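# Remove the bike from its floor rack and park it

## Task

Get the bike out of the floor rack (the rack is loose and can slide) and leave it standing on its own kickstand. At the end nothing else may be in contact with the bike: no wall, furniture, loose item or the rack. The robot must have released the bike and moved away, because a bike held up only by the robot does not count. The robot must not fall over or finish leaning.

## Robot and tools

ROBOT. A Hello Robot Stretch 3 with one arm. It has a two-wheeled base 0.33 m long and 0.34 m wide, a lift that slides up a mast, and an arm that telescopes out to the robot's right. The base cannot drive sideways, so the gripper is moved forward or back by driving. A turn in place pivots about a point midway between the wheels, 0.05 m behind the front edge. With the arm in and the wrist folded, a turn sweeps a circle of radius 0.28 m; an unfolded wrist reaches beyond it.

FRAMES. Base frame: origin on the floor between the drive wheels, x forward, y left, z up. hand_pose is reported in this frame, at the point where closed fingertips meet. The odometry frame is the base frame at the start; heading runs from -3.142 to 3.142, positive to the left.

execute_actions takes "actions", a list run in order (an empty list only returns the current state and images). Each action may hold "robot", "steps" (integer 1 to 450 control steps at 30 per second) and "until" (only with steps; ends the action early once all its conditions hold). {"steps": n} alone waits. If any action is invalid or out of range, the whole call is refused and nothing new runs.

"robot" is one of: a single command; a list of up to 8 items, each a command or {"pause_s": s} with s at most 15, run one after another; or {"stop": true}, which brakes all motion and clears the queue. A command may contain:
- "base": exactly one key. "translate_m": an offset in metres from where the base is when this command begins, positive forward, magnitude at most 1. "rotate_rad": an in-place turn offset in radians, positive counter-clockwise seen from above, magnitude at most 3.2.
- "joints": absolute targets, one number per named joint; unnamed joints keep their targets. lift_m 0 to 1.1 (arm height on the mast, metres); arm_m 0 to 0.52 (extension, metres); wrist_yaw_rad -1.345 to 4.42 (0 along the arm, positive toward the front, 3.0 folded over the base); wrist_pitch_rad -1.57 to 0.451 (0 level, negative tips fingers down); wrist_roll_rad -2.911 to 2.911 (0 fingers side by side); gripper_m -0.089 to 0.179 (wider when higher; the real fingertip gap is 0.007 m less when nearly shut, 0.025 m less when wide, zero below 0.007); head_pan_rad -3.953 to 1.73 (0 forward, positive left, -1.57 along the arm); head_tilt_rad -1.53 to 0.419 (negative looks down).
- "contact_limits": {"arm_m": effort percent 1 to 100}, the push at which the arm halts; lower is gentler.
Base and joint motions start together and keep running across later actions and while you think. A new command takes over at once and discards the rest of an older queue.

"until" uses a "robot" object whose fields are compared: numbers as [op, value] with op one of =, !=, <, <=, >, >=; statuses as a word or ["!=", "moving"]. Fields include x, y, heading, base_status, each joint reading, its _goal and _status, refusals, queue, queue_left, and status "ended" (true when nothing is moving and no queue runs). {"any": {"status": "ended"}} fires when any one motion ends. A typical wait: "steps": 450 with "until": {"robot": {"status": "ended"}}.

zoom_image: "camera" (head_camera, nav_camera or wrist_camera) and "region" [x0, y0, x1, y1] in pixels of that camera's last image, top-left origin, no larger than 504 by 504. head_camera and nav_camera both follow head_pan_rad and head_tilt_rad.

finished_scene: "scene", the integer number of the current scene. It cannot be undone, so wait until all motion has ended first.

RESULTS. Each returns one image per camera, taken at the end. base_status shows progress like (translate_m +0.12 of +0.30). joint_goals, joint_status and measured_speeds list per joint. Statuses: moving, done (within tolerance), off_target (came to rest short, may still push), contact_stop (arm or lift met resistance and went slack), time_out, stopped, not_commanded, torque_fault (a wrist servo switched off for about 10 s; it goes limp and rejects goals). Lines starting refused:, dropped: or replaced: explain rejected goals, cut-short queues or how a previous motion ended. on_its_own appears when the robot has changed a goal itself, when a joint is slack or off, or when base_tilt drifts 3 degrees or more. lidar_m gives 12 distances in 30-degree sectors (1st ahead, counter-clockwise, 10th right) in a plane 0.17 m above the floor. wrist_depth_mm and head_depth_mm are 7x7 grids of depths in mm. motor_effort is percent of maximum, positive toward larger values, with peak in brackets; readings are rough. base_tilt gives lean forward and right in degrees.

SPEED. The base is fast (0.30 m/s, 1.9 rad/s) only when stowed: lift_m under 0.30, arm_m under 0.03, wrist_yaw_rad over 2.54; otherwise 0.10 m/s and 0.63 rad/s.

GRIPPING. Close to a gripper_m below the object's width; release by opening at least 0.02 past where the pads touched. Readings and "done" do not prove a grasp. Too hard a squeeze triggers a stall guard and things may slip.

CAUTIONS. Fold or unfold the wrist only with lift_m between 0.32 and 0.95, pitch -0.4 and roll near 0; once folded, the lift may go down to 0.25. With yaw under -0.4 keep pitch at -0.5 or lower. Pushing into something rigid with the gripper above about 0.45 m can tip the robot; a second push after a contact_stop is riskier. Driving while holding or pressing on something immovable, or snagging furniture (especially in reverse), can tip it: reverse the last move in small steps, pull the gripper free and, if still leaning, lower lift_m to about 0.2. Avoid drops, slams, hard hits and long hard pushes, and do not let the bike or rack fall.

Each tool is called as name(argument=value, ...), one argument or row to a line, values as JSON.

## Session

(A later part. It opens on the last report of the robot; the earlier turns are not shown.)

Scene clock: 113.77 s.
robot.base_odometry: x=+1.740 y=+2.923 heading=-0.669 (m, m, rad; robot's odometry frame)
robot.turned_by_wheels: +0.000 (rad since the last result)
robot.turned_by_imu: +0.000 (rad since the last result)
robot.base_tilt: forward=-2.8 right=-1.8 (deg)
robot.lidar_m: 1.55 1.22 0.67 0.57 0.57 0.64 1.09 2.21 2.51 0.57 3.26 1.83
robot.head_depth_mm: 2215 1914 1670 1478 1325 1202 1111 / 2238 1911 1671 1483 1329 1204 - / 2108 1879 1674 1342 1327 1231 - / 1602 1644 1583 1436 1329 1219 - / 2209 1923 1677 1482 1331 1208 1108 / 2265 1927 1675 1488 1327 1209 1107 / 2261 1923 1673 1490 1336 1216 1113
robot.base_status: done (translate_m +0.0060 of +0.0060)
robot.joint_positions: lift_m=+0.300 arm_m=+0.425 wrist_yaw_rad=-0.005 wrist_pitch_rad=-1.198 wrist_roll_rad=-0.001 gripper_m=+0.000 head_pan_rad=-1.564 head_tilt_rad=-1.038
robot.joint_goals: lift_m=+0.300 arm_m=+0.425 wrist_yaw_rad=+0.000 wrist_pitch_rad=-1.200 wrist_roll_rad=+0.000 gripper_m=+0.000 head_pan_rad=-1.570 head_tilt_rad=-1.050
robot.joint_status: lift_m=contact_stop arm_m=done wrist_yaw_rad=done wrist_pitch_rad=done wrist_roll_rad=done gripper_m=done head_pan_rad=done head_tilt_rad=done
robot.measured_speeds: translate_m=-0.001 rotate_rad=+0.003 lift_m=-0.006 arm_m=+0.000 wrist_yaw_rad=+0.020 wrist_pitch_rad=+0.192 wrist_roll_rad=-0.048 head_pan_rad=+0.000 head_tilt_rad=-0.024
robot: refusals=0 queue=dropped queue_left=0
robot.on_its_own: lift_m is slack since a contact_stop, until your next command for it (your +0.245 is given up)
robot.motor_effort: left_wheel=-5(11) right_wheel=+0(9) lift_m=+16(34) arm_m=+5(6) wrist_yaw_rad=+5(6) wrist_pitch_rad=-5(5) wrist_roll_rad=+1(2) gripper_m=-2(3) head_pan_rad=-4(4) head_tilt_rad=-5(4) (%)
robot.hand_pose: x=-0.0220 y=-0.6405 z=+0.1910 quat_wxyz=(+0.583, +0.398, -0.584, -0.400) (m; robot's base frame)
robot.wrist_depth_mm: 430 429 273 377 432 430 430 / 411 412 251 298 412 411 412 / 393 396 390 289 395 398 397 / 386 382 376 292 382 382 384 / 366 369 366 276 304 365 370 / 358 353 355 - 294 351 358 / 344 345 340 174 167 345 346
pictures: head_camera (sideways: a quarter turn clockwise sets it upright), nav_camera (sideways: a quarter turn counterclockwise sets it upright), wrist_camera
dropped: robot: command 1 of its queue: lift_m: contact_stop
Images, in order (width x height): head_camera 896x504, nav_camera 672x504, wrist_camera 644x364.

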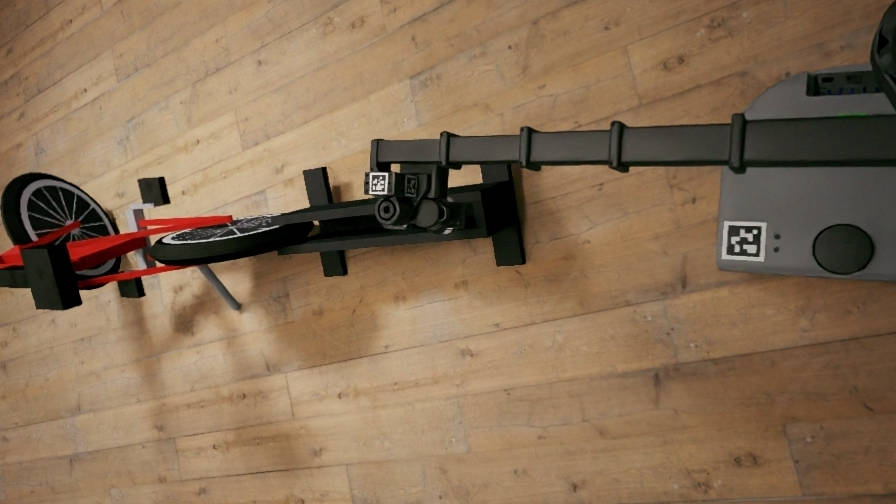

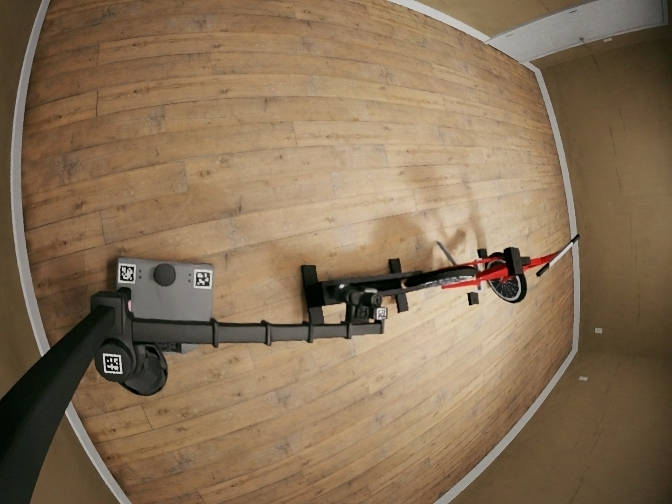

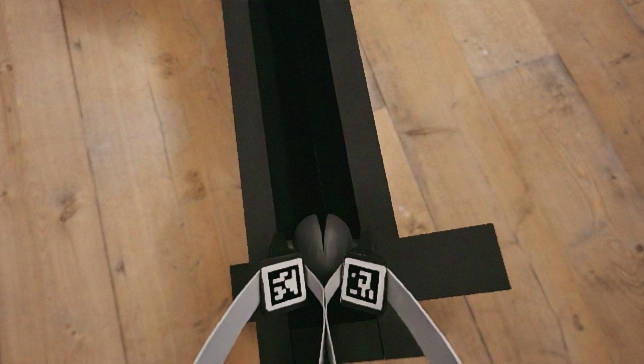

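execute_actions(
  actions=[
    {"robot":[{"joints":{"lift_m":0.36}},{"joints":{"arm_m":0.434,"wrist_pitch_rad":-1.5,"wrist_roll_rad":1.57,"gripper_m":0.1}},{"joints":{"lift_m":0.255}}],"steps":450,"until":{"robot":{"status":"ended"}}},
  ],
)

Scene clock: 118.47 s.
robot.base_odometry: x=+1.740 y=+2.923 heading=-0.669 (m, m, rad; robot's odometry frame)
robot.turned_by_wheels: +0.000 (rad since the last result)
robot.turned_by_imu: -0.009 (rad since the last result)
robot.base_tilt: forward=-2.3 right=-1.2 (deg)
robot.lidar_m: 1.54 1.24 0.68 0.57 0.57 0.65 1.07 2.21 2.50 0.57 3.31 1.83
robot.head_depth_mm: 2187 1889 1645 1470 1318 1199 1115 / 2201 1886 1659 1471 1316 1199 - / 2097 1841 1625 - 1317 1222 - / 1683 1551 1554 1448 1316 1215 - / 2103 1886 1662 1478 1322 1206 1105 / 2195 1897 1662 1474 1323 1207 1106 / 2204 1882 1656 1471 1326 1204 1102
robot.base_status: done (translate_m +0.0060 of +0.0060)
robot.joint_positions: lift_m=+0.255 arm_m=+0.434 wrist_yaw_rad=+0.001 wrist_pitch_rad=-1.492 wrist_roll_rad=+1.563 gripper_m=+0.100 head_pan_rad=-1.565 head_tilt_rad=-1.040
robot.joint_goals: lift_m=+0.255 arm_m=+0.434 wrist_yaw_rad=+0.000 wrist_pitch_rad=-1.500 wrist_roll_rad=+1.570 gripper_m=+0.100 head_pan_rad=-1.570 head_tilt_rad=-1.050
robot.joint_status: lift_m=done arm_m=done wrist_yaw_rad=done wrist_pitch_rad=done wrist_roll_rad=done gripper_m=done head_pan_rad=done head_tilt_rad=done
robot.measured_speeds: translate_m=+0.000 rotate_rad=+0.000 lift_m=+0.000 arm_m=+0.000 wrist_yaw_rad=+0.000 wrist_pitch_rad=+0.000 wrist_roll_rad=+0.000 head_pan_rad=+0.000 head_tilt_rad=+0.000
robot: refusals=0 queue=done queue_left=0
robot.motor_effort: left_wheel=+0(14) right_wheel=+0(11) lift_m=+27(35) arm_m=+5(6) wrist_yaw_rad=-1(2) wrist_pitch_rad=-3(4) wrist_roll_rad=+3(3) gripper_m=+0(81) head_pan_rad=-4(5) head_tilt_rad=-3(4) (%)
robot.hand_pose: x=-0.0215 y=-0.5745 z=+0.1365 quat_wxyz=(+0.004, +0.003, -0.734, -0.679) (m; robot's base frame)
robot.wrist_depth_mm: 290 289 210 280 278 275 273 / 299 294 225 286 284 283 276 / 304 300 229 293 293 287 284 / 168 140 121 299 299 296 291 / 109 108 107 276 307 303 298 / 188 186 116 291 315 308 305 / 157 147 136 322 323 321 314
pictures: head_camera (sideways: a quarter turn clockwise sets it upright), nav_camera (sideways: a quarter turn counterclockwise sets it upright), wrist_camera
Images, in order (width x height): head_camera 896x504, nav_camera 672x504, wrist_camera 644x364.

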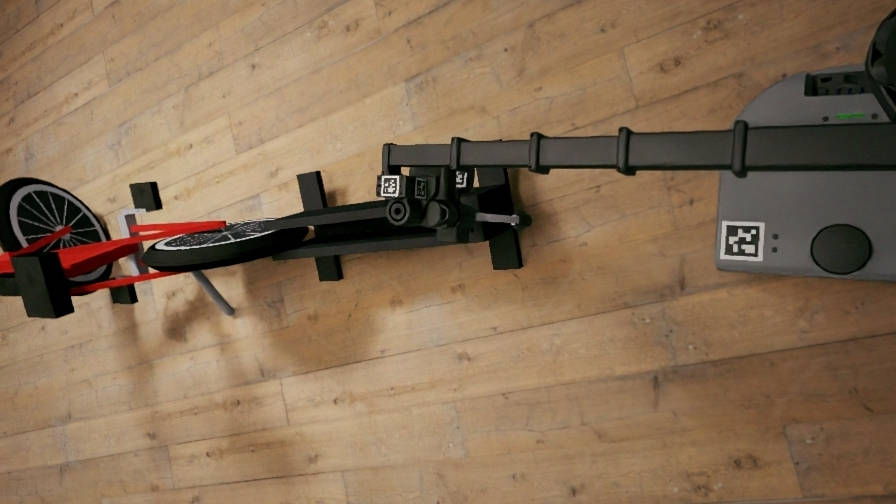

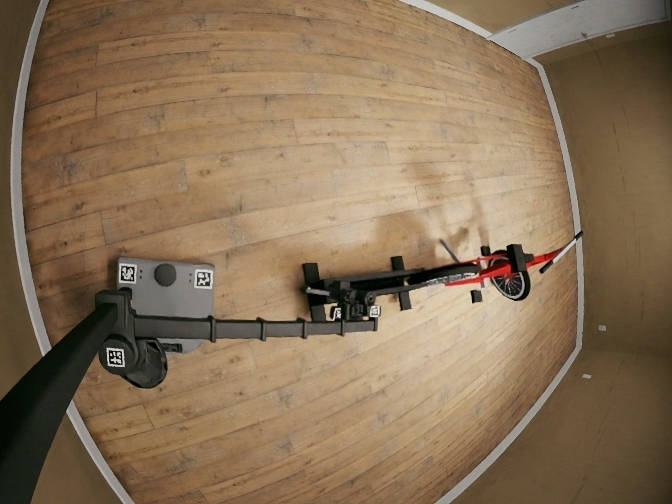

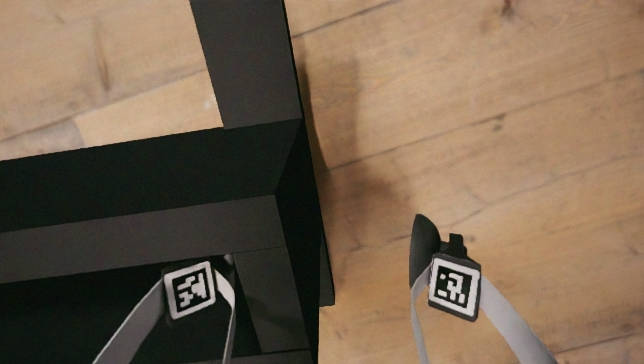

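Finger is in. Grip, unweight slightly, pull.

execute_actions(
  actions=[
    {"robot":[{"joints":{"gripper_m":-0.03,"arm_m":0.455}},{"joints":{"arm_m":0.3,"lift_m":0.262},"contact_limits":{"arm_m":42}}],"steps":300,"until":{"robot":{"status":"ended"}}},
  ],
)

Scene clock: 122.47 s.
robot.base_odometry: x=+1.740 y=+2.923 heading=-0.669 (m, m, rad; robot's odometry frame)
robot.turned_by_wheels: +0.000 (rad since the last result)
robot.turned_by_imu: +0.000 (rad since the last result)
robot.base_tilt: forward=-2.4 right=-1.2 (deg)
robot.lidar_m: 1.55 1.24 0.68 0.57 0.57 0.65 1.07 2.21 2.50 0.48 3.29 1.84
robot.head_depth_mm: 2190 1877 1652 1465 1320 1201 1113 / 2179 1884 1647 1465 1318 1195 - / 2208 1884 1646 1486 1297 1228 - / 1909 1647 1564 1438 1320 1216 - / 1780 1859 1663 1479 1318 1200 1103 / 2201 1901 1655 1468 1317 1206 1100 / 2204 1901 1652 1466 1318 1206 1106
robot.base_status: done (translate_m +0.0060 of +0.0060)
robot.joint_positions: lift_m=+0.262 arm_m=+0.302 wrist_yaw_rad=+0.005 wrist_pitch_rad=-1.320 wrist_roll_rad=+1.556 gripper_m=-0.029 head_pan_rad=-1.565 head_tilt_rad=-1.040
robot.joint_goals: lift_m=+0.262 arm_m=+0.300 wrist_yaw_rad=+0.000 wrist_pitch_rad=-1.500 wrist_roll_rad=+1.570 gripper_m=-0.030 head_pan_rad=-1.570 head_tilt_rad=-1.050
robot.joint_status: lift_m=done arm_m=done wrist_yaw_rad=done wrist_pitch_rad=done wrist_roll_rad=done gripper_m=done head_pan_rad=done head_tilt_rad=done
robot.measured_speeds: translate_m=+0.000 rotate_rad=+0.000 lift_m=+0.000 arm_m=+0.000 wrist_yaw_rad=+0.000 wrist_pitch_rad=+0.000 wrist_roll_rad=+0.000 head_pan_rad=+0.000 head_tilt_rad=+0.000
robot: refusals=0 queue=done queue_left=0
robot.on_its_own: arm_m is at rest, and its effort (-21) is outside its rest range (-14 to +14); wrist_pitch_rad is at rest, and its effort (-65) is outside its rest range (-20 to +32)
robot.motor_effort: left_wheel=+0(14) right_wheel=+3(20) lift_m=+34(40) arm_m=-21(26) wrist_yaw_rad=-3(9) wrist_pitch_rad=-65(83) wrist_roll_rad=+6(6) gripper_m=-31(97) head_pan_rad=-3(3) head_tilt_rad=-3(4) (%)
robot.contact_limits: arm_m 42 (drawing in: default 26, maximum 42; extending or still: default 36, maximum 59)
robot.hand_pose: x=-0.0213 y=-0.4866 z=+0.1463 quat_wxyz=(+0.008, +0.006, -0.790, -0.613) (m; robot's base frame)
robot.wrist_depth_mm: 361 336 315 235 278 261 248 / 372 347 322 247 282 266 253 / 379 349 268 251 291 272 257 / 181 149 128 202 296 277 263 / 152 143 129 156 304 286 268 / 205 195 137 139 308 291 275 / 182 168 154 331 315 298 280
pictures: head_camera (sideways: a quarter turn clockwise sets it upright), nav_camera (sideways: a quarter turn counterclockwise sets it upright), wrist_camera
Images, in order (width x height): head_camera 896x504, nav_camera 672x504, wrist_camera 644x364.

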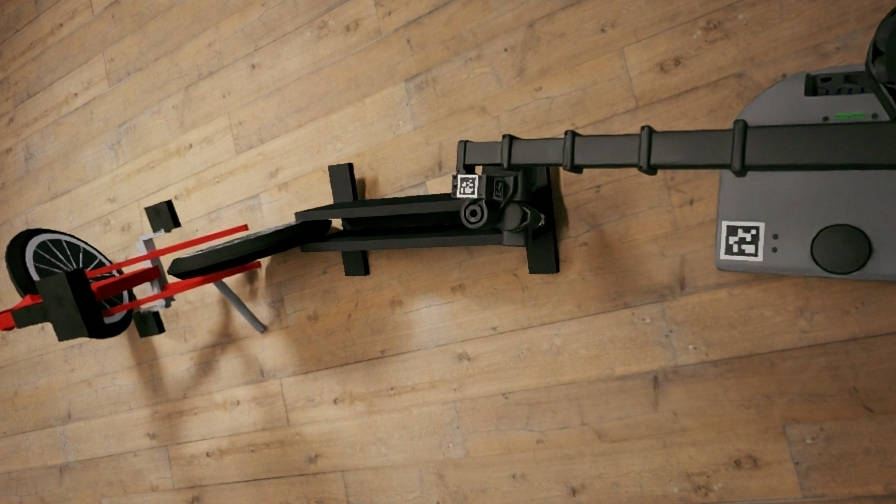

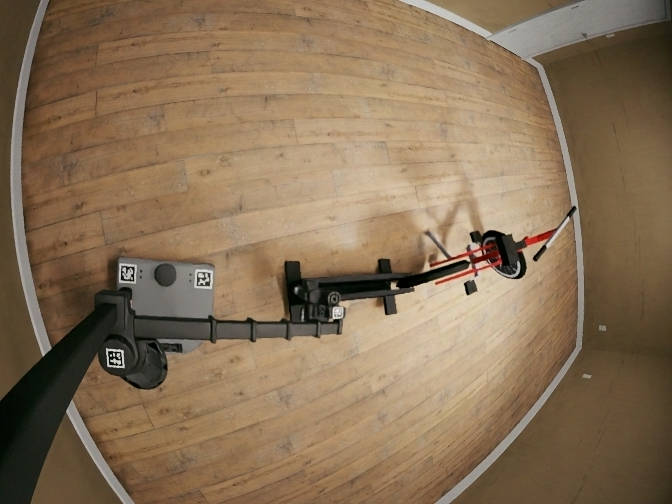

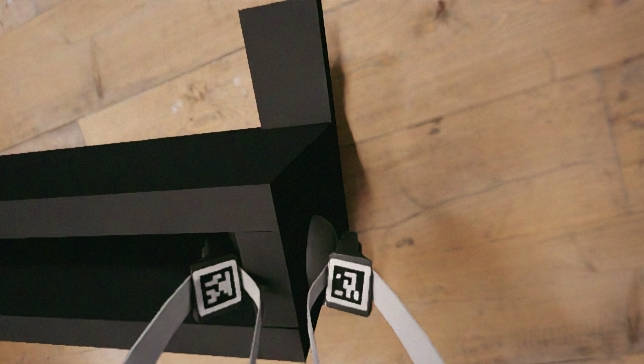

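execute_actions(
  actions=[
    {"robot":{"joints":{"wrist_pitch_rad":-1.3},"base":{"translate_m":-0.08}},"steps":90,"until":{"robot":{"status":"ended"}}},
    {"robot":{"joints":{"arm_m":0.17},"contact_limits":{"arm_m":42}},"steps":120,"until":{"robot":{"status":"ended"}}},
    {"robot":{"joints":{"arm_m":0.2}},"steps":60,"until":{"robot":{"status":"ended"}}},
  ],
)

Scene clock: 128.03 s.
robot.base_odometry: x=+1.677 y=+2.973 heading=-0.669 (m, m, rad; robot's odometry frame)
robot.turned_by_wheels: +0.000 (rad since the last result)
robot.turned_by_imu: +0.000 (rad since the last result)
robot.base_tilt: forward=-2.4 right=-1.1 (deg)
robot.lidar_m: 1.62 1.19 0.65 0.55 0.55 0.62 1.03 2.13 2.41 0.40 1.38 1.93
robot.head_depth_mm: 2201 1893 1650 1467 1318 1198 1112 / 2220 1887 1648 1468 1319 1201 - / 2190 1894 1654 1466 1283 1222 - / 2216 1865 1541 1399 1284 1215 - / 2054 1600 1628 1477 1326 1204 1104 / 1631 1820 1656 1471 1325 1207 1104 / 2207 1902 1655 1475 1331 1211 1108
robot.base_status: done (translate_m -0.0800 of -0.0800)
robot.joint_positions: lift_m=+0.262 arm_m=+0.200 wrist_yaw_rad=+0.008 wrist_pitch_rad=-1.193 wrist_roll_rad=+1.553 gripper_m=-0.023 head_pan_rad=-1.565 head_tilt_rad=-1.040
robot.joint_goals: lift_m=+0.262 arm_m=+0.200 wrist_yaw_rad=+0.000 wrist_pitch_rad=-1.300 wrist_roll_rad=+1.570 gripper_m=-0.024 head_pan_rad=-1.570 head_tilt_rad=-1.050
robot.joint_status: lift_m=done arm_m=done wrist_yaw_rad=done wrist_pitch_rad=off_target wrist_roll_rad=done gripper_m=done head_pan_rad=done head_tilt_rad=done
robot.measured_speeds: translate_m=+0.000 rotate_rad=+0.000 lift_m=+0.000 arm_m=+0.000 wrist_yaw_rad=+0.000 wrist_pitch_rad=+0.000 wrist_roll_rad=+0.000 head_pan_rad=+0.000 head_tilt_rad=+0.000
robot: refusals=0 queue=done queue_left=0
robot.on_its_own: gripper_m is held at -0.024, not at your -0.030, by its stall guard, which is not easing now; wrist_pitch_rad is at rest, and its effort (-39) is outside its rest range (-20 to +32)
robot.motor_effort: left_wheel=+3(12) right_wheel=-1(22) lift_m=+30(35) arm_m=-4(24) wrist_yaw_rad=-8(16) wrist_pitch_rad=-39(69) wrist_roll_rad=+7(7) gripper_m=-26(33) head_pan_rad=-4(5) head_tilt_rad=-4(4) (%)
robot.hand_pose: x=-0.0209 y=-0.4172 z=+0.1536 quat_wxyz=(+0.010, +0.008, -0.827, -0.562) (m; robot's base frame)
robot.wrist_depth_mm: 434 384 341 247 278 254 235 / 450 395 349 252 283 260 238 / 466 406 357 255 291 265 244 / 464 251 147 181 298 271 247 / 186 164 141 152 301 275 254 / 284 233 168 145 303 282 259 / 231 203 169 161 324 288 262
pictures: head_camera (sideways: a quarter turn clockwise sets it upright), nav_camera (sideways: a quarter turn counterclockwise sets it upright), wrist_camera
Images, in order (width x height): head_camera 896x504, nav_camera 672x504, wrist_camera 644x364.

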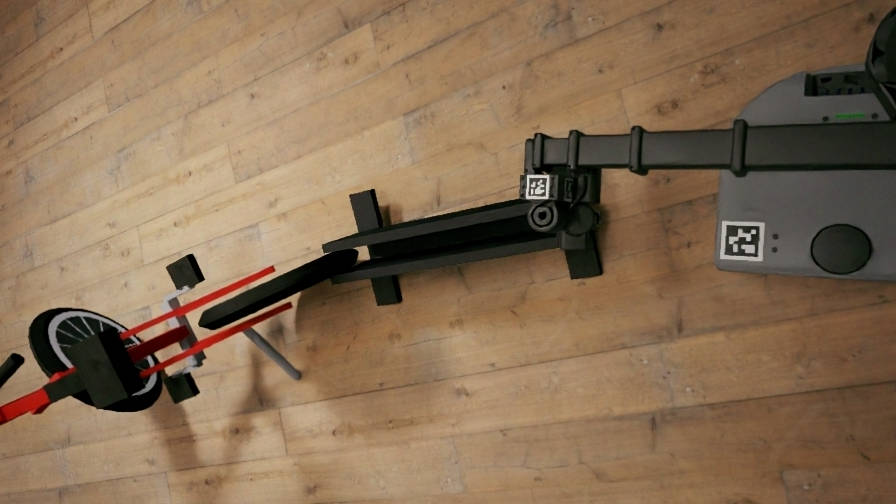

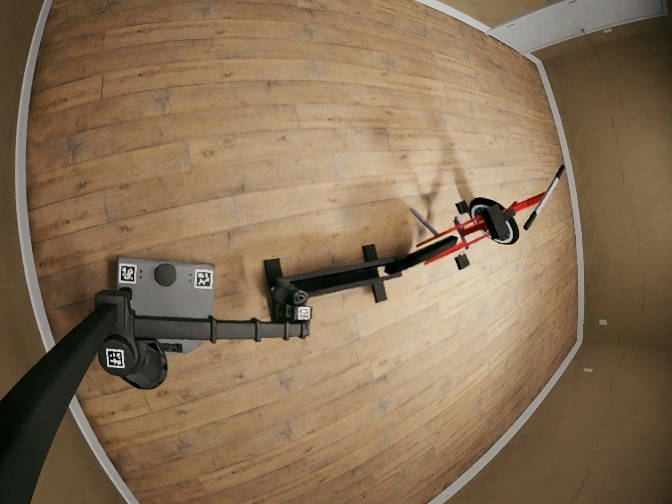

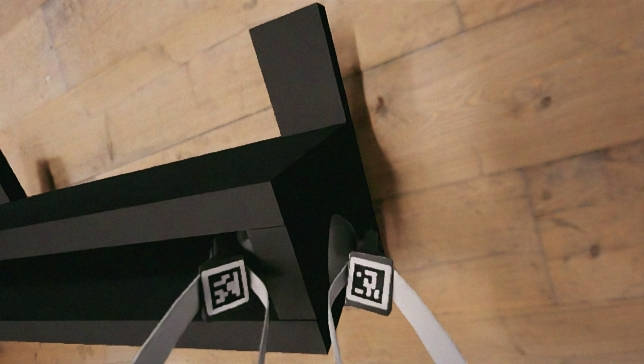

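execute_actions(
  actions=[
    {"robot":{"joints":{"wrist_pitch_rad":-1.2,"wrist_roll_rad":1.57},"base":{"translate_m":-0.13}},"steps":120,"until":{"robot":{"status":"ended"}}},
    {"robot":{"joints":{"arm_m":0.09},"base":{"translate_m":-0.04},"contact_limits":{"arm_m":42}},"steps":120,"until":{"robot":{"status":"ended"}}},
    {"robot":{"joints":{"arm_m":0.11}},"steps":60,"until":{"robot":{"status":"ended"}}},
  ],
)

Scene clock: 133.63 s.
robot.base_odometry: x=+1.543 y=+3.078 heading=-0.669 (m, m, rad; robot's odometry frame)
robot.turned_by_wheels: +0.000 (rad since the last result)
robot.turned_by_imu: +0.000 (rad since the last result)
robot.base_tilt: forward=-2.4 right=-1.2 (deg)
robot.lidar_m: 1.78 1.08 0.59 0.50 0.50 0.56 0.94 1.97 2.24 0.41 0.44 2.12
robot.head_depth_mm: 2186 1882 1650 1462 1309 1199 1110 / 2191 1887 1645 1469 1324 1200 - / 2202 1871 1649 1476 1339 1220 - / 2221 1889 1650 1472 1288 1217 - / 2213 1894 1589 1419 1300 1203 1100 / 2111 1781 1595 1470 1325 1206 1105 / 1361 1811 1665 1477 1332 1202 1104
robot.base_status: done (translate_m -0.0400 of -0.0400)
robot.joint_positions: lift_m=+0.262 arm_m=+0.110 wrist_yaw_rad=+0.106 wrist_pitch_rad=-1.197 wrist_roll_rad=+1.564 gripper_m=-0.024 head_pan_rad=-1.565 head_tilt_rad=-1.040
robot.joint_goals: lift_m=+0.262 arm_m=+0.110 wrist_yaw_rad=+0.104 wrist_pitch_rad=-1.200 wrist_roll_rad=+1.570 gripper_m=-0.024 head_pan_rad=-1.570 head_tilt_rad=-1.050
robot.joint_status: lift_m=done arm_m=done wrist_yaw_rad=done wrist_pitch_rad=off_target wrist_roll_rad=off_target gripper_m=done head_pan_rad=done head_tilt_rad=done
robot.measured_speeds: translate_m=+0.000 rotate_rad=+0.000 lift_m=+0.000 arm_m=+0.000 wrist_yaw_rad=+0.000 wrist_pitch_rad=+0.000 wrist_roll_rad=+0.000 head_pan_rad=+0.000 head_tilt_rad=+0.000
robot: refusals=0 queue=done queue_left=0
robot.on_its_own: wrist_yaw_rad is held at +0.104, not at your +0.000, by its stall guard, which is not easing now; gripper_m is held at -0.024, not at your -0.030, by its stall guard, which is not easing now
robot.motor_effort: left_wheel=+0(15) right_wheel=+1(32) lift_m=+27(34) arm_m=+5(17) wrist_yaw_rad=-1(30) wrist_pitch_rad=-1(61) wrist_roll_rad=+2(17) gripper_m=-8(27) head_pan_rad=-3(4) head_tilt_rad=-4(2) (%)
robot.hand_pose: x=-0.0141 y=-0.3250 z=+0.1534 quat_wxyz=(+0.033, +0.045, -0.825, -0.563) (m; robot's base frame)
robot.wrist_depth_mm: 430 379 337 305 278 254 238 / 442 389 345 312 285 259 244 / 455 402 338 320 289 266 251 / 473 415 307 328 297 271 255 / 464 301 279 328 303 278 - / 226 202 246 - 306 285 - / 270 189 351 347 325 288 -
pictures: head_camera (sideways: a quarter turn clockwise sets it upright), nav_camera (sideways: a quarter turn counterclockwise sets it upright), wrist_camera
Images, in order (width x height): head_camera 896x504, nav_camera 672x504, wrist_camera 644x364.

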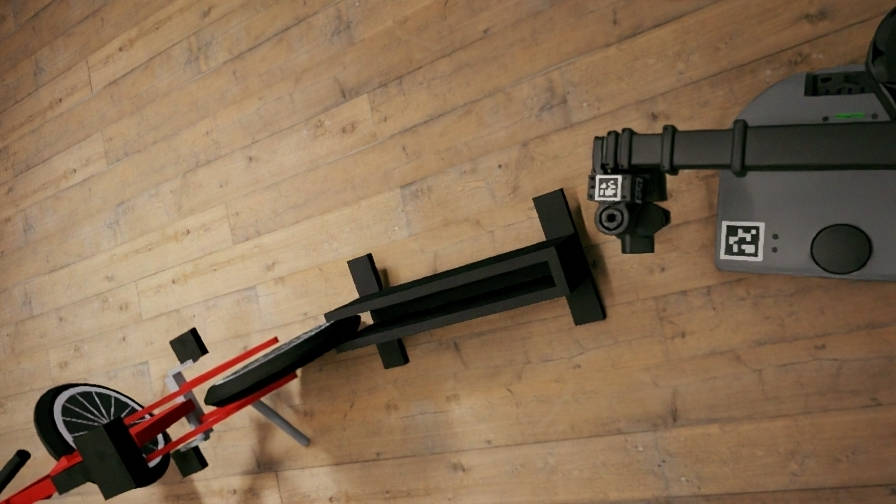

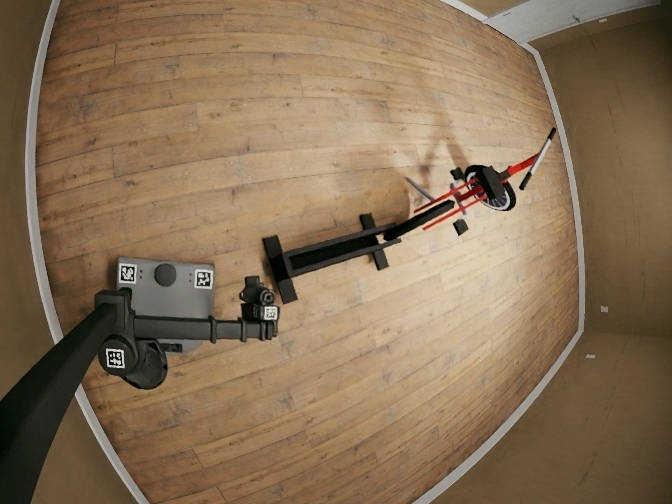

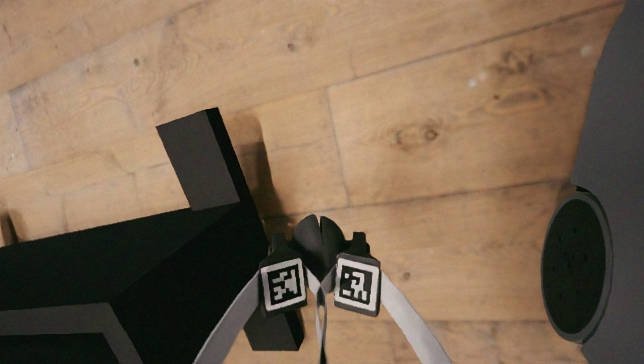

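execute_actions(
  actions=[
    {"robot":[{"joints":{"lift_m":0.36}},{"joints":{"arm_m":0.285,"wrist_pitch_rad":-1.5,"wrist_yaw_rad":0,"gripper_m":0.1},"base":{"rotate_rad":0.22}},{"joints":{"lift_m":0.225}}],"steps":450,"until":{"robot":{"status":"ended"}}},
  ],
)

Scene clock: 139.80 s.
robot.base_odometry: x=+1.543 y=+3.078 heading=-0.449 (m, m, rad; robot's odometry frame)
robot.turned_by_wheels: +0.220 (rad since the last result)
robot.turned_by_imu: +0.220 (rad since the last result)
robot.base_tilt: forward=-2.4 right=-1.3 (deg)
robot.lidar_m: 1.78 0.78 0.53 0.50 0.51 0.65 1.48 2.01 2.59 0.41 2.78 1.90
robot.head_depth_mm: 2185 1879 1661 1465 1320 1198 1115 / 2198 1887 1643 1460 1318 1202 - / 2208 1889 1656 1468 1273 1222 - / 2046 1630 1531 1424 1302 1225 - / 1314 1820 1656 1468 1319 1203 1103 / 2214 1898 1660 1473 1326 1200 1102 / 2198 1887 1656 1475 1323 1203 1099
robot.base_status: done (rotate_rad +0.2197 of +0.2200)
robot.joint_positions: lift_m=+0.225 arm_m=+0.285 wrist_yaw_rad=-0.001 wrist_pitch_rad=-1.492 wrist_roll_rad=+1.574 gripper_m=+0.100 head_pan_rad=-1.565 head_tilt_rad=-1.040
robot.joint_goals: lift_m=+0.225 arm_m=+0.285 wrist_yaw_rad=+0.000 wrist_pitch_rad=-1.500 wrist_roll_rad=+1.570 gripper_m=+0.100 head_pan_rad=-1.570 head_tilt_rad=-1.050
robot.joint_status: lift_m=done arm_m=done wrist_yaw_rad=done wrist_pitch_rad=done wrist_roll_rad=off_target gripper_m=done head_pan_rad=done head_tilt_rad=done
robot.measured_speeds: translate_m=+0.000 rotate_rad=+0.000 lift_m=+0.000 arm_m=+0.000 wrist_yaw_rad=+0.000 wrist_pitch_rad=+0.000 wrist_roll_rad=+0.000 head_pan_rad=+0.000 head_tilt_rad=+0.000
robot: refusals=0 queue=done queue_left=0
robot.motor_effort: left_wheel=-5(7) right_wheel=+10(10) lift_m=+24(35) arm_m=+4(4) wrist_yaw_rad=+2(2) wrist_pitch_rad=-3(4) wrist_roll_rad=-1(2) gripper_m=-1(81) head_pan_rad=-3(3) head_tilt_rad=-3(3) (%)
robot.hand_pose: x=-0.0215 y=-0.4255 z=+0.1066 quat_wxyz=(-0.001, -0.002, -0.734, -0.679) (m; robot's base frame)
robot.wrist_depth_mm: 262 260 191 252 250 247 244 / 271 266 203 256 256 253 251 / 275 271 209 264 262 260 254 / 152 127 108 188 267 265 261 / 84 82 80 140 275 271 268 / 86 85 85 111 284 278 274 / 149 140 128 94 290 287 282
pictures: head_camera (sideways: a quarter turn clockwise sets it upright), nav_camera (sideways: a quarter turn counterclockwise sets it upright), wrist_camera
Images, in order (width x height): head_camera 896x504, nav_camera 672x504, wrist_camera 644x364.

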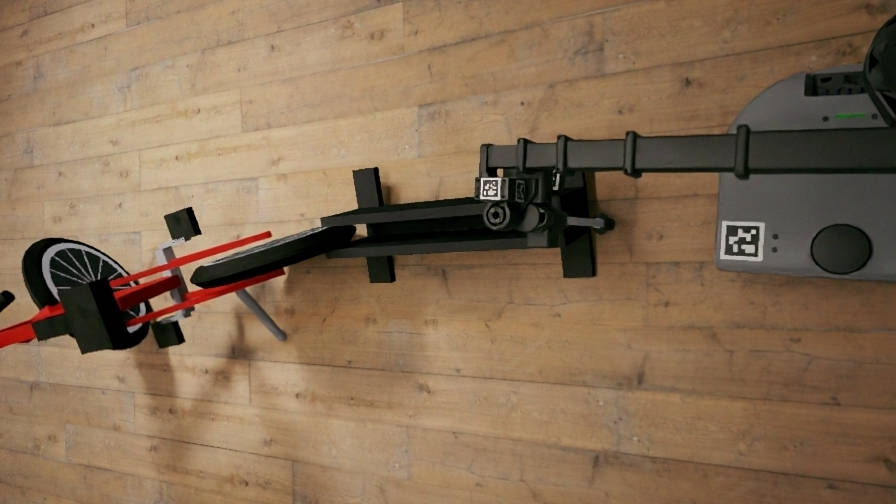

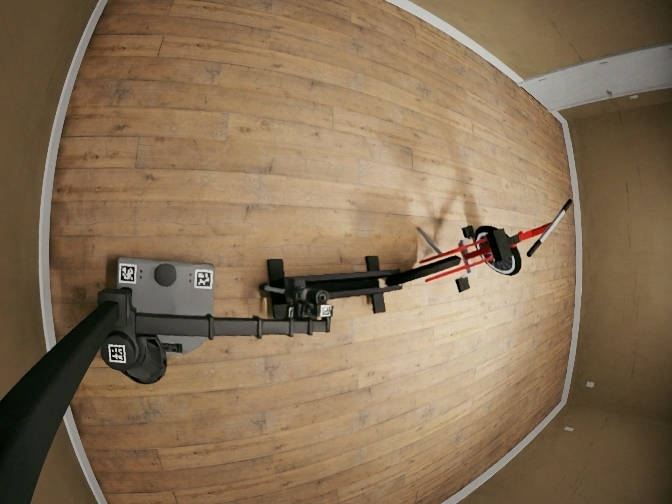

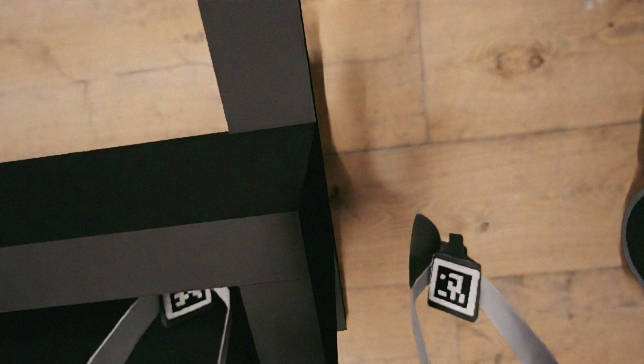

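execute_actions(
  actions=[
    {"robot":{"base":{"translate_m":-0.13}},"steps":120,"until":{"robot":{"status":"ended"}}},
    {"robot":{"joints":{"arm_m":0.15},"base":{"translate_m":-0.04},"contact_limits":{"arm_m":42}},"steps":120,"until":{"robot":{"status":"ended"}}},
    {"robot":{"joints":{"arm_m":0.19}},"steps":60,"until":{"robot":{"status":"ended"}}},
  ],
)

Scene clock: 146.10 s.
robot.base_odometry: x=+1.390 y=+3.152 heading=-0.449 (m, m, rad; robot's odometry frame)
robot.turned_by_wheels: +0.000 (rad since the last result)
robot.turned_by_imu: +0.000 (rad since the last result)
robot.base_tilt: forward=-2.4 right=-1.4 (deg)
robot.lidar_m: 1.95 0.75 0.51 0.48 0.49 0.63 1.44 1.84 2.37 0.92 0.93 2.08
robot.head_depth_mm: 2192 1888 1660 1465 1323 1198 1121 / 2197 1892 1651 1459 1316 1200 - / 2227 1900 1656 1471 1364 1210 - / 2194 1889 1649 1407 1305 1211 - / 1883 1823 1566 1467 1317 1204 1107 / 1480 1671 1637 1474 1328 1201 1105 / 2217 1879 1663 1469 1328 1206 1103
robot.base_status: done (translate_m -0.0400 of -0.0400)
robot.joint_positions: lift_m=+0.225 arm_m=+0.190 wrist_yaw_rad=+0.001 wrist_pitch_rad=-1.505 wrist_roll_rad=+1.567 gripper_m=+0.100 head_pan_rad=-1.565 head_tilt_rad=-1.040
robot.joint_goals: lift_m=+0.225 arm_m=+0.190 wrist_yaw_rad=+0.000 wrist_pitch_rad=-1.500 wrist_roll_rad=+1.570 gripper_m=+0.100 head_pan_rad=-1.570 head_tilt_rad=-1.050
robot.joint_status: lift_m=done arm_m=done wrist_yaw_rad=done wrist_pitch_rad=done wrist_roll_rad=off_target gripper_m=done head_pan_rad=done head_tilt_rad=done
robot.measured_speeds: translate_m=+0.000 rotate_rad=+0.000 lift_m=+0.000 arm_m=+0.000 wrist_yaw_rad=+0.000 wrist_pitch_rad=+0.000 wrist_roll_rad=+0.000 head_pan_rad=+0.000 head_tilt_rad=+0.000
robot: refusals=0 queue=done queue_left=0
robot.motor_effort: left_wheel=-2(12) right_wheel=+3(17) lift_m=+26(30) arm_m=+6(17) wrist_yaw_rad=+0(10) wrist_pitch_rad=+1(54) wrist_roll_rad=+1(7) gripper_m=-2(18) head_pan_rad=-4(2) head_tilt_rad=-4(3) (%)
robot.hand_pose: x=-0.0215 y=-0.3271 z=+0.1066 quat_wxyz=(+0.002, +0.001, -0.730, -0.684) (m; robot's base frame)
robot.wrist_depth_mm: 259 257 255 253 249 249 - / 266 264 261 241 257 256 - / 273 271 268 246 262 262 - / 280 274 110 109 269 267 - / 115 113 113 223 274 275 - / 286 267 182 155 115 - - / 187 157 135 119 118 290 288
pictures: head_camera (sideways: a quarter turn clockwise sets it upright), nav_camera (sideways: a quarter turn counterclockwise sets it upright), wrist_camera
Images, in order (width x height): head_camera 896x504, nav_camera 672x504, wrist_camera 644x364.

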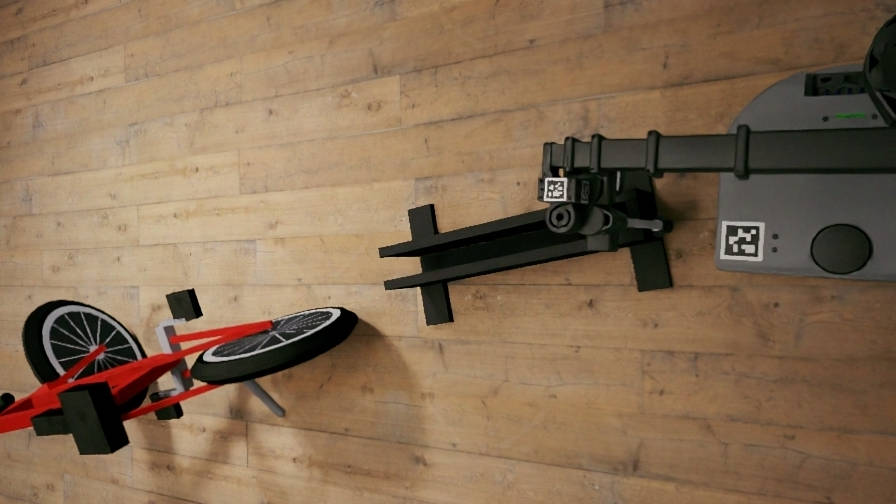

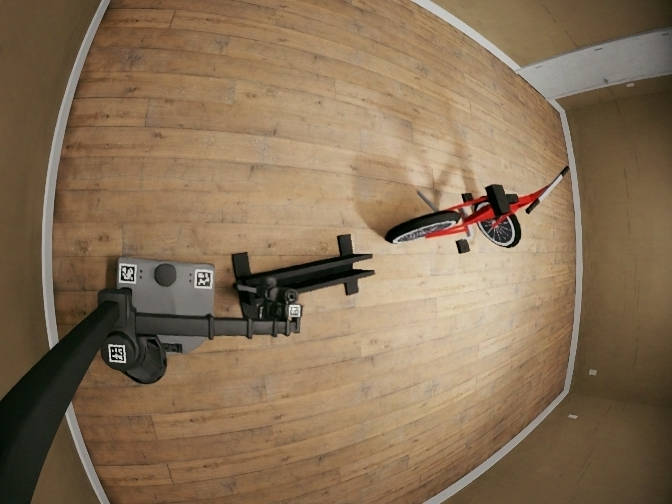

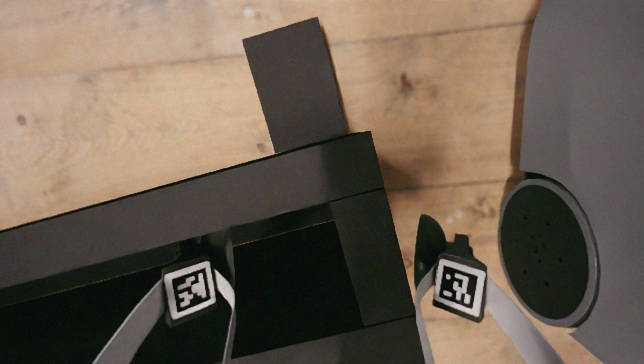

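Free.

execute_actions(
  actions=[
    {"robot":{"joints":{"lift_m":0.4}},"steps":120,"until":{"robot":{"status":"ended"}}},
  ],
)

Scene clock: 148.60 s.
robot.base_odometry: x=+1.390 y=+3.152 heading=-0.449 (m, m, rad; robot's odometry frame)
robot.turned_by_wheels: +0.000 (rad since the last result)
robot.turned_by_imu: +0.000 (rad since the last result)
robot.base_tilt: forward=-2.4 right=-1.3 (deg)
robot.lidar_m: 1.95 0.75 0.52 0.48 0.49 0.63 1.44 1.84 2.37 0.92 0.93 2.08
robot.head_depth_mm: 2189 1886 1656 1465 1316 1202 1110 / 2205 1875 1644 1473 1314 1210 - / 2214 1896 1648 1479 1253 1215 - / 2209 1889 1658 1417 1301 1218 - / 1897 1818 1569 1475 1319 1198 1103 / 1474 1676 1641 1476 1319 1203 1104 / 2206 1891 1668 1476 1326 1204 1103
robot.base_status: done (translate_m -0.0400 of -0.0400)
robot.joint_positions: lift_m=+0.400 arm_m=+0.190 wrist_yaw_rad=+0.001 wrist_pitch_rad=-1.501 wrist_roll_rad=+1.567 gripper_m=+0.100 head_pan_rad=-1.565 head_tilt_rad=-1.040
robot.joint_goals: lift_m=+0.400 arm_m=+0.190 wrist_yaw_rad=+0.000 wrist_pitch_rad=-1.500 wrist_roll_rad=+1.570 gripper_m=+0.100 head_pan_rad=-1.570 head_tilt_rad=-1.050
robot.joint_status: lift_m=done arm_m=done wrist_yaw_rad=done wrist_pitch_rad=done wrist_roll_rad=off_target gripper_m=done head_pan_rad=done head_tilt_rad=done
robot.measured_speeds: translate_m=+0.000 rotate_rad=+0.000 lift_m=+0.000 arm_m=+0.000 wrist_yaw_rad=+0.000 wrist_pitch_rad=+0.000 wrist_roll_rad=+0.000 head_pan_rad=+0.000 head_tilt_rad=+0.000
robot: refusals=0 queue=done queue_left=0
robot.motor_effort: left_wheel=-2(2) right_wheel=+3(4) lift_m=+33(34) arm_m=+5(6) wrist_yaw_rad=-1(0) wrist_pitch_rad=+0(1) wrist_roll_rad=+1(1) gripper_m=+0(2) head_pan_rad=-4(3) head_tilt_rad=-4(3) (%)
robot.hand_pose: x=-0.0215 y=-0.3282 z=+0.2813 quat_wxyz=(+0.002, +0.001, -0.731, -0.682) (m; robot's base frame)
robot.wrist_depth_mm: 436 429 425 424 415 - - / 443 441 437 426 428 - - / 458 447 445 418 432 - - / 467 455 450 420 450 - - / 474 467 393 316 456 - - / 345 315 482 476 471 466 464 / 502 499 494 488 481 480 476
pictures: head_camera (sideways: a quarter turn clockwise sets it upright), nav_camera (sideways: a quarter turn counterclockwise sets it upright), wrist_camera
Images, in order (width x height): head_camera 896x504, nav_camera 672x504, wrist_camera 644x364.

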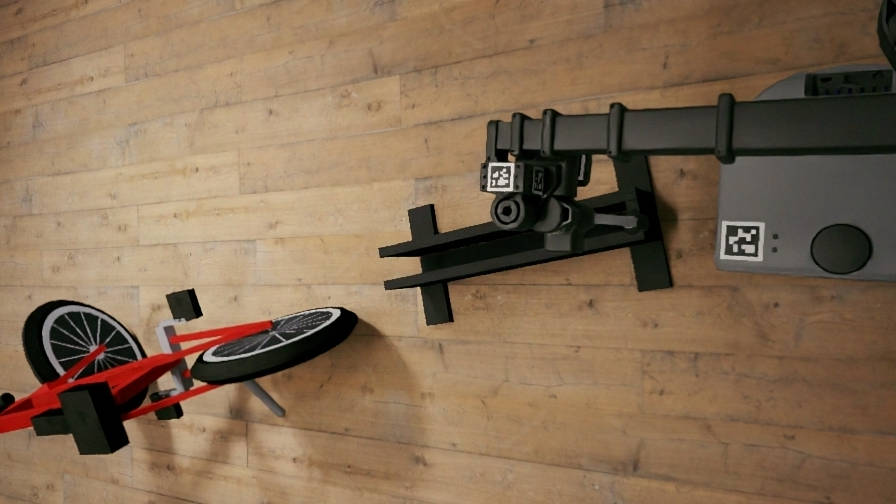

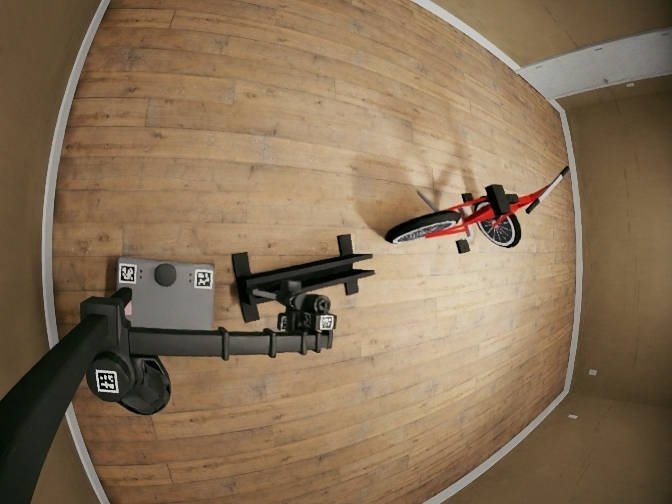

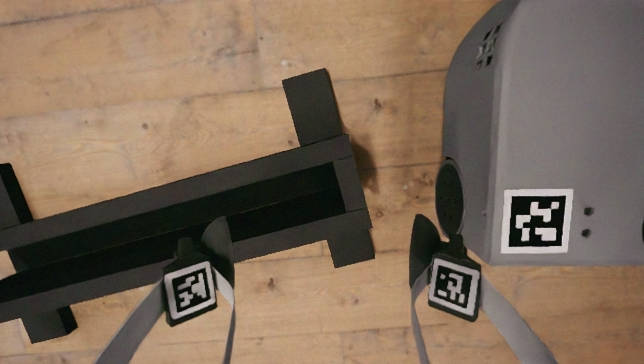

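execute_actions(
  actions=[],
)

Scene clock: 148.77 s.
robot.base_odometry: x=+1.390 y=+3.152 heading=-0.449 (m, m, rad; robot's odometry frame)
robot.turned_by_wheels: +0.000 (rad since the last result)
robot.turned_by_imu: +0.000 (rad since the last result)
robot.base_tilt: forward=-2.4 right=-1.3 (deg)
robot.lidar_m: 1.95 0.75 0.52 0.48 0.49 0.63 1.44 1.84 2.37 0.92 0.93 2.08
robot.head_depth_mm: 2190 1875 1648 1470 1323 1199 1115 / 2193 1892 1649 1471 1319 1203 - / 2199 1887 1661 1480 1248 1221 - / 2207 1875 1653 1417 1300 1216 - / 1898 1811 1570 1474 1324 1202 1103 / 1481 1677 1640 1470 1315 1203 1103 / 2203 1898 1650 1465 1320 1207 1104
robot.base_status: done (translate_m -0.0400 of -0.0400)
robot.joint_positions: lift_m=+0.400 arm_m=+0.190 wrist_yaw_rad=+0.001 wrist_pitch_rad=-1.501 wrist_roll_rad=+1.567 gripper_m=+0.100 head_pan_rad=-1.565 head_tilt_rad=-1.040
robot.joint_goals: lift_m=+0.400 arm_m=+0.190 wrist_yaw_rad=+0.000 wrist_pitch_rad=-1.500 wrist_roll_rad=+1.570 gripper_m=+0.100 head_pan_rad=-1.570 head_tilt_rad=-1.050
robot.joint_status: lift_m=done arm_m=done wrist_yaw_rad=done wrist_pitch_rad=done wrist_roll_rad=off_target gripper_m=done head_pan_rad=done head_tilt_rad=done
robot.measured_speeds: translate_m=+0.000 rotate_rad=+0.000 lift_m=+0.000 arm_m=+0.000 wrist_yaw_rad=+0.000 wrist_pitch_rad=+0.000 wrist_roll_rad=+0.000 head_pan_rad=+0.000 head_tilt_rad=+0.000
robot: refusals=0 queue=done queue_left=0
robot.motor_effort: left_wheel=-2(2) right_wheel=+3(3) lift_m=+33(33) arm_m=+5(5) wrist_yaw_rad=+0(1) wrist_pitch_rad=+0(0) wrist_roll_rad=+1(1) gripper_m=-1(0) head_pan_rad=-3(3) head_tilt_rad=-3(3) (%)
robot.hand_pose: x=-0.0215 y=-0.3282 z=+0.2813 quat_wxyz=(+0.002, +0.001, -0.731, -0.682) (m; robot's base frame)
robot.wrist_depth_mm: 431 432 422 417 417 - - / 444 441 435 432 430 - - / 449 452 451 422 439 - - / 462 460 455 418 449 - - / 474 468 395 317 459 - - / 343 316 483 481 477 462 462 / 503 492 498 482 482 481 474
pictures: head_camera (sideways: a quarter turn clockwise sets it upright), nav_camera (sideways: a quarter turn counterclockwise sets it upright), wrist_camera
Images, in order (width x height): head_camera 896x504, nav_camera 672x504, wrist_camera 644x364.

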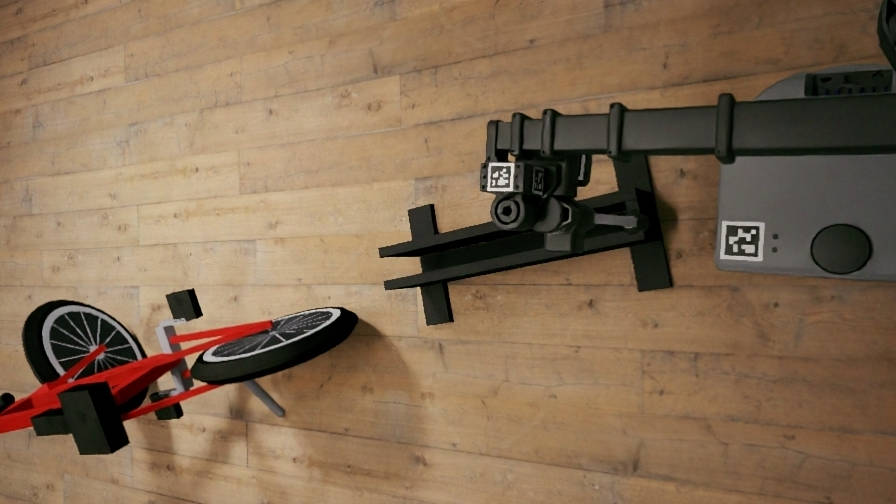

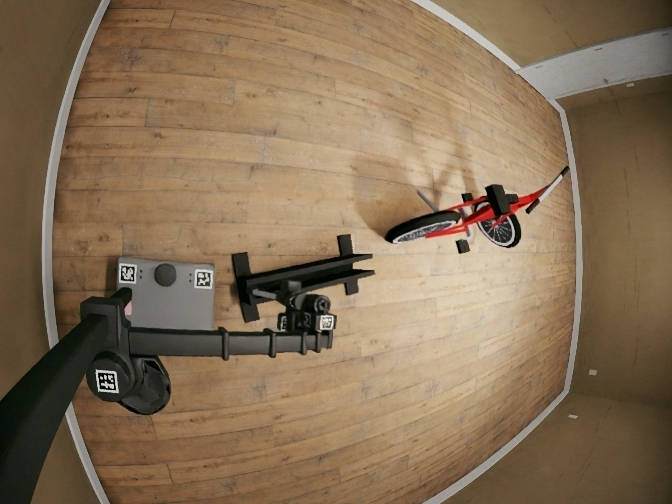

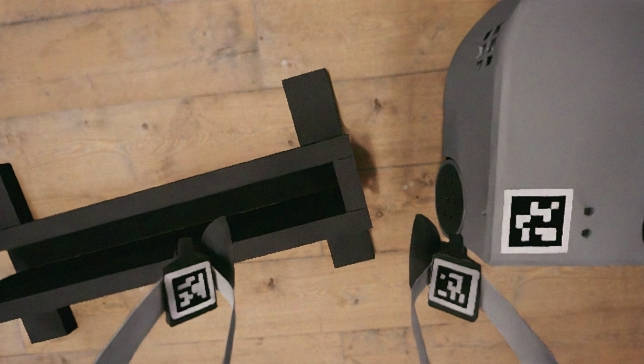

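finished_scene(
  scene=2,
)

The scene is finished: the task was done.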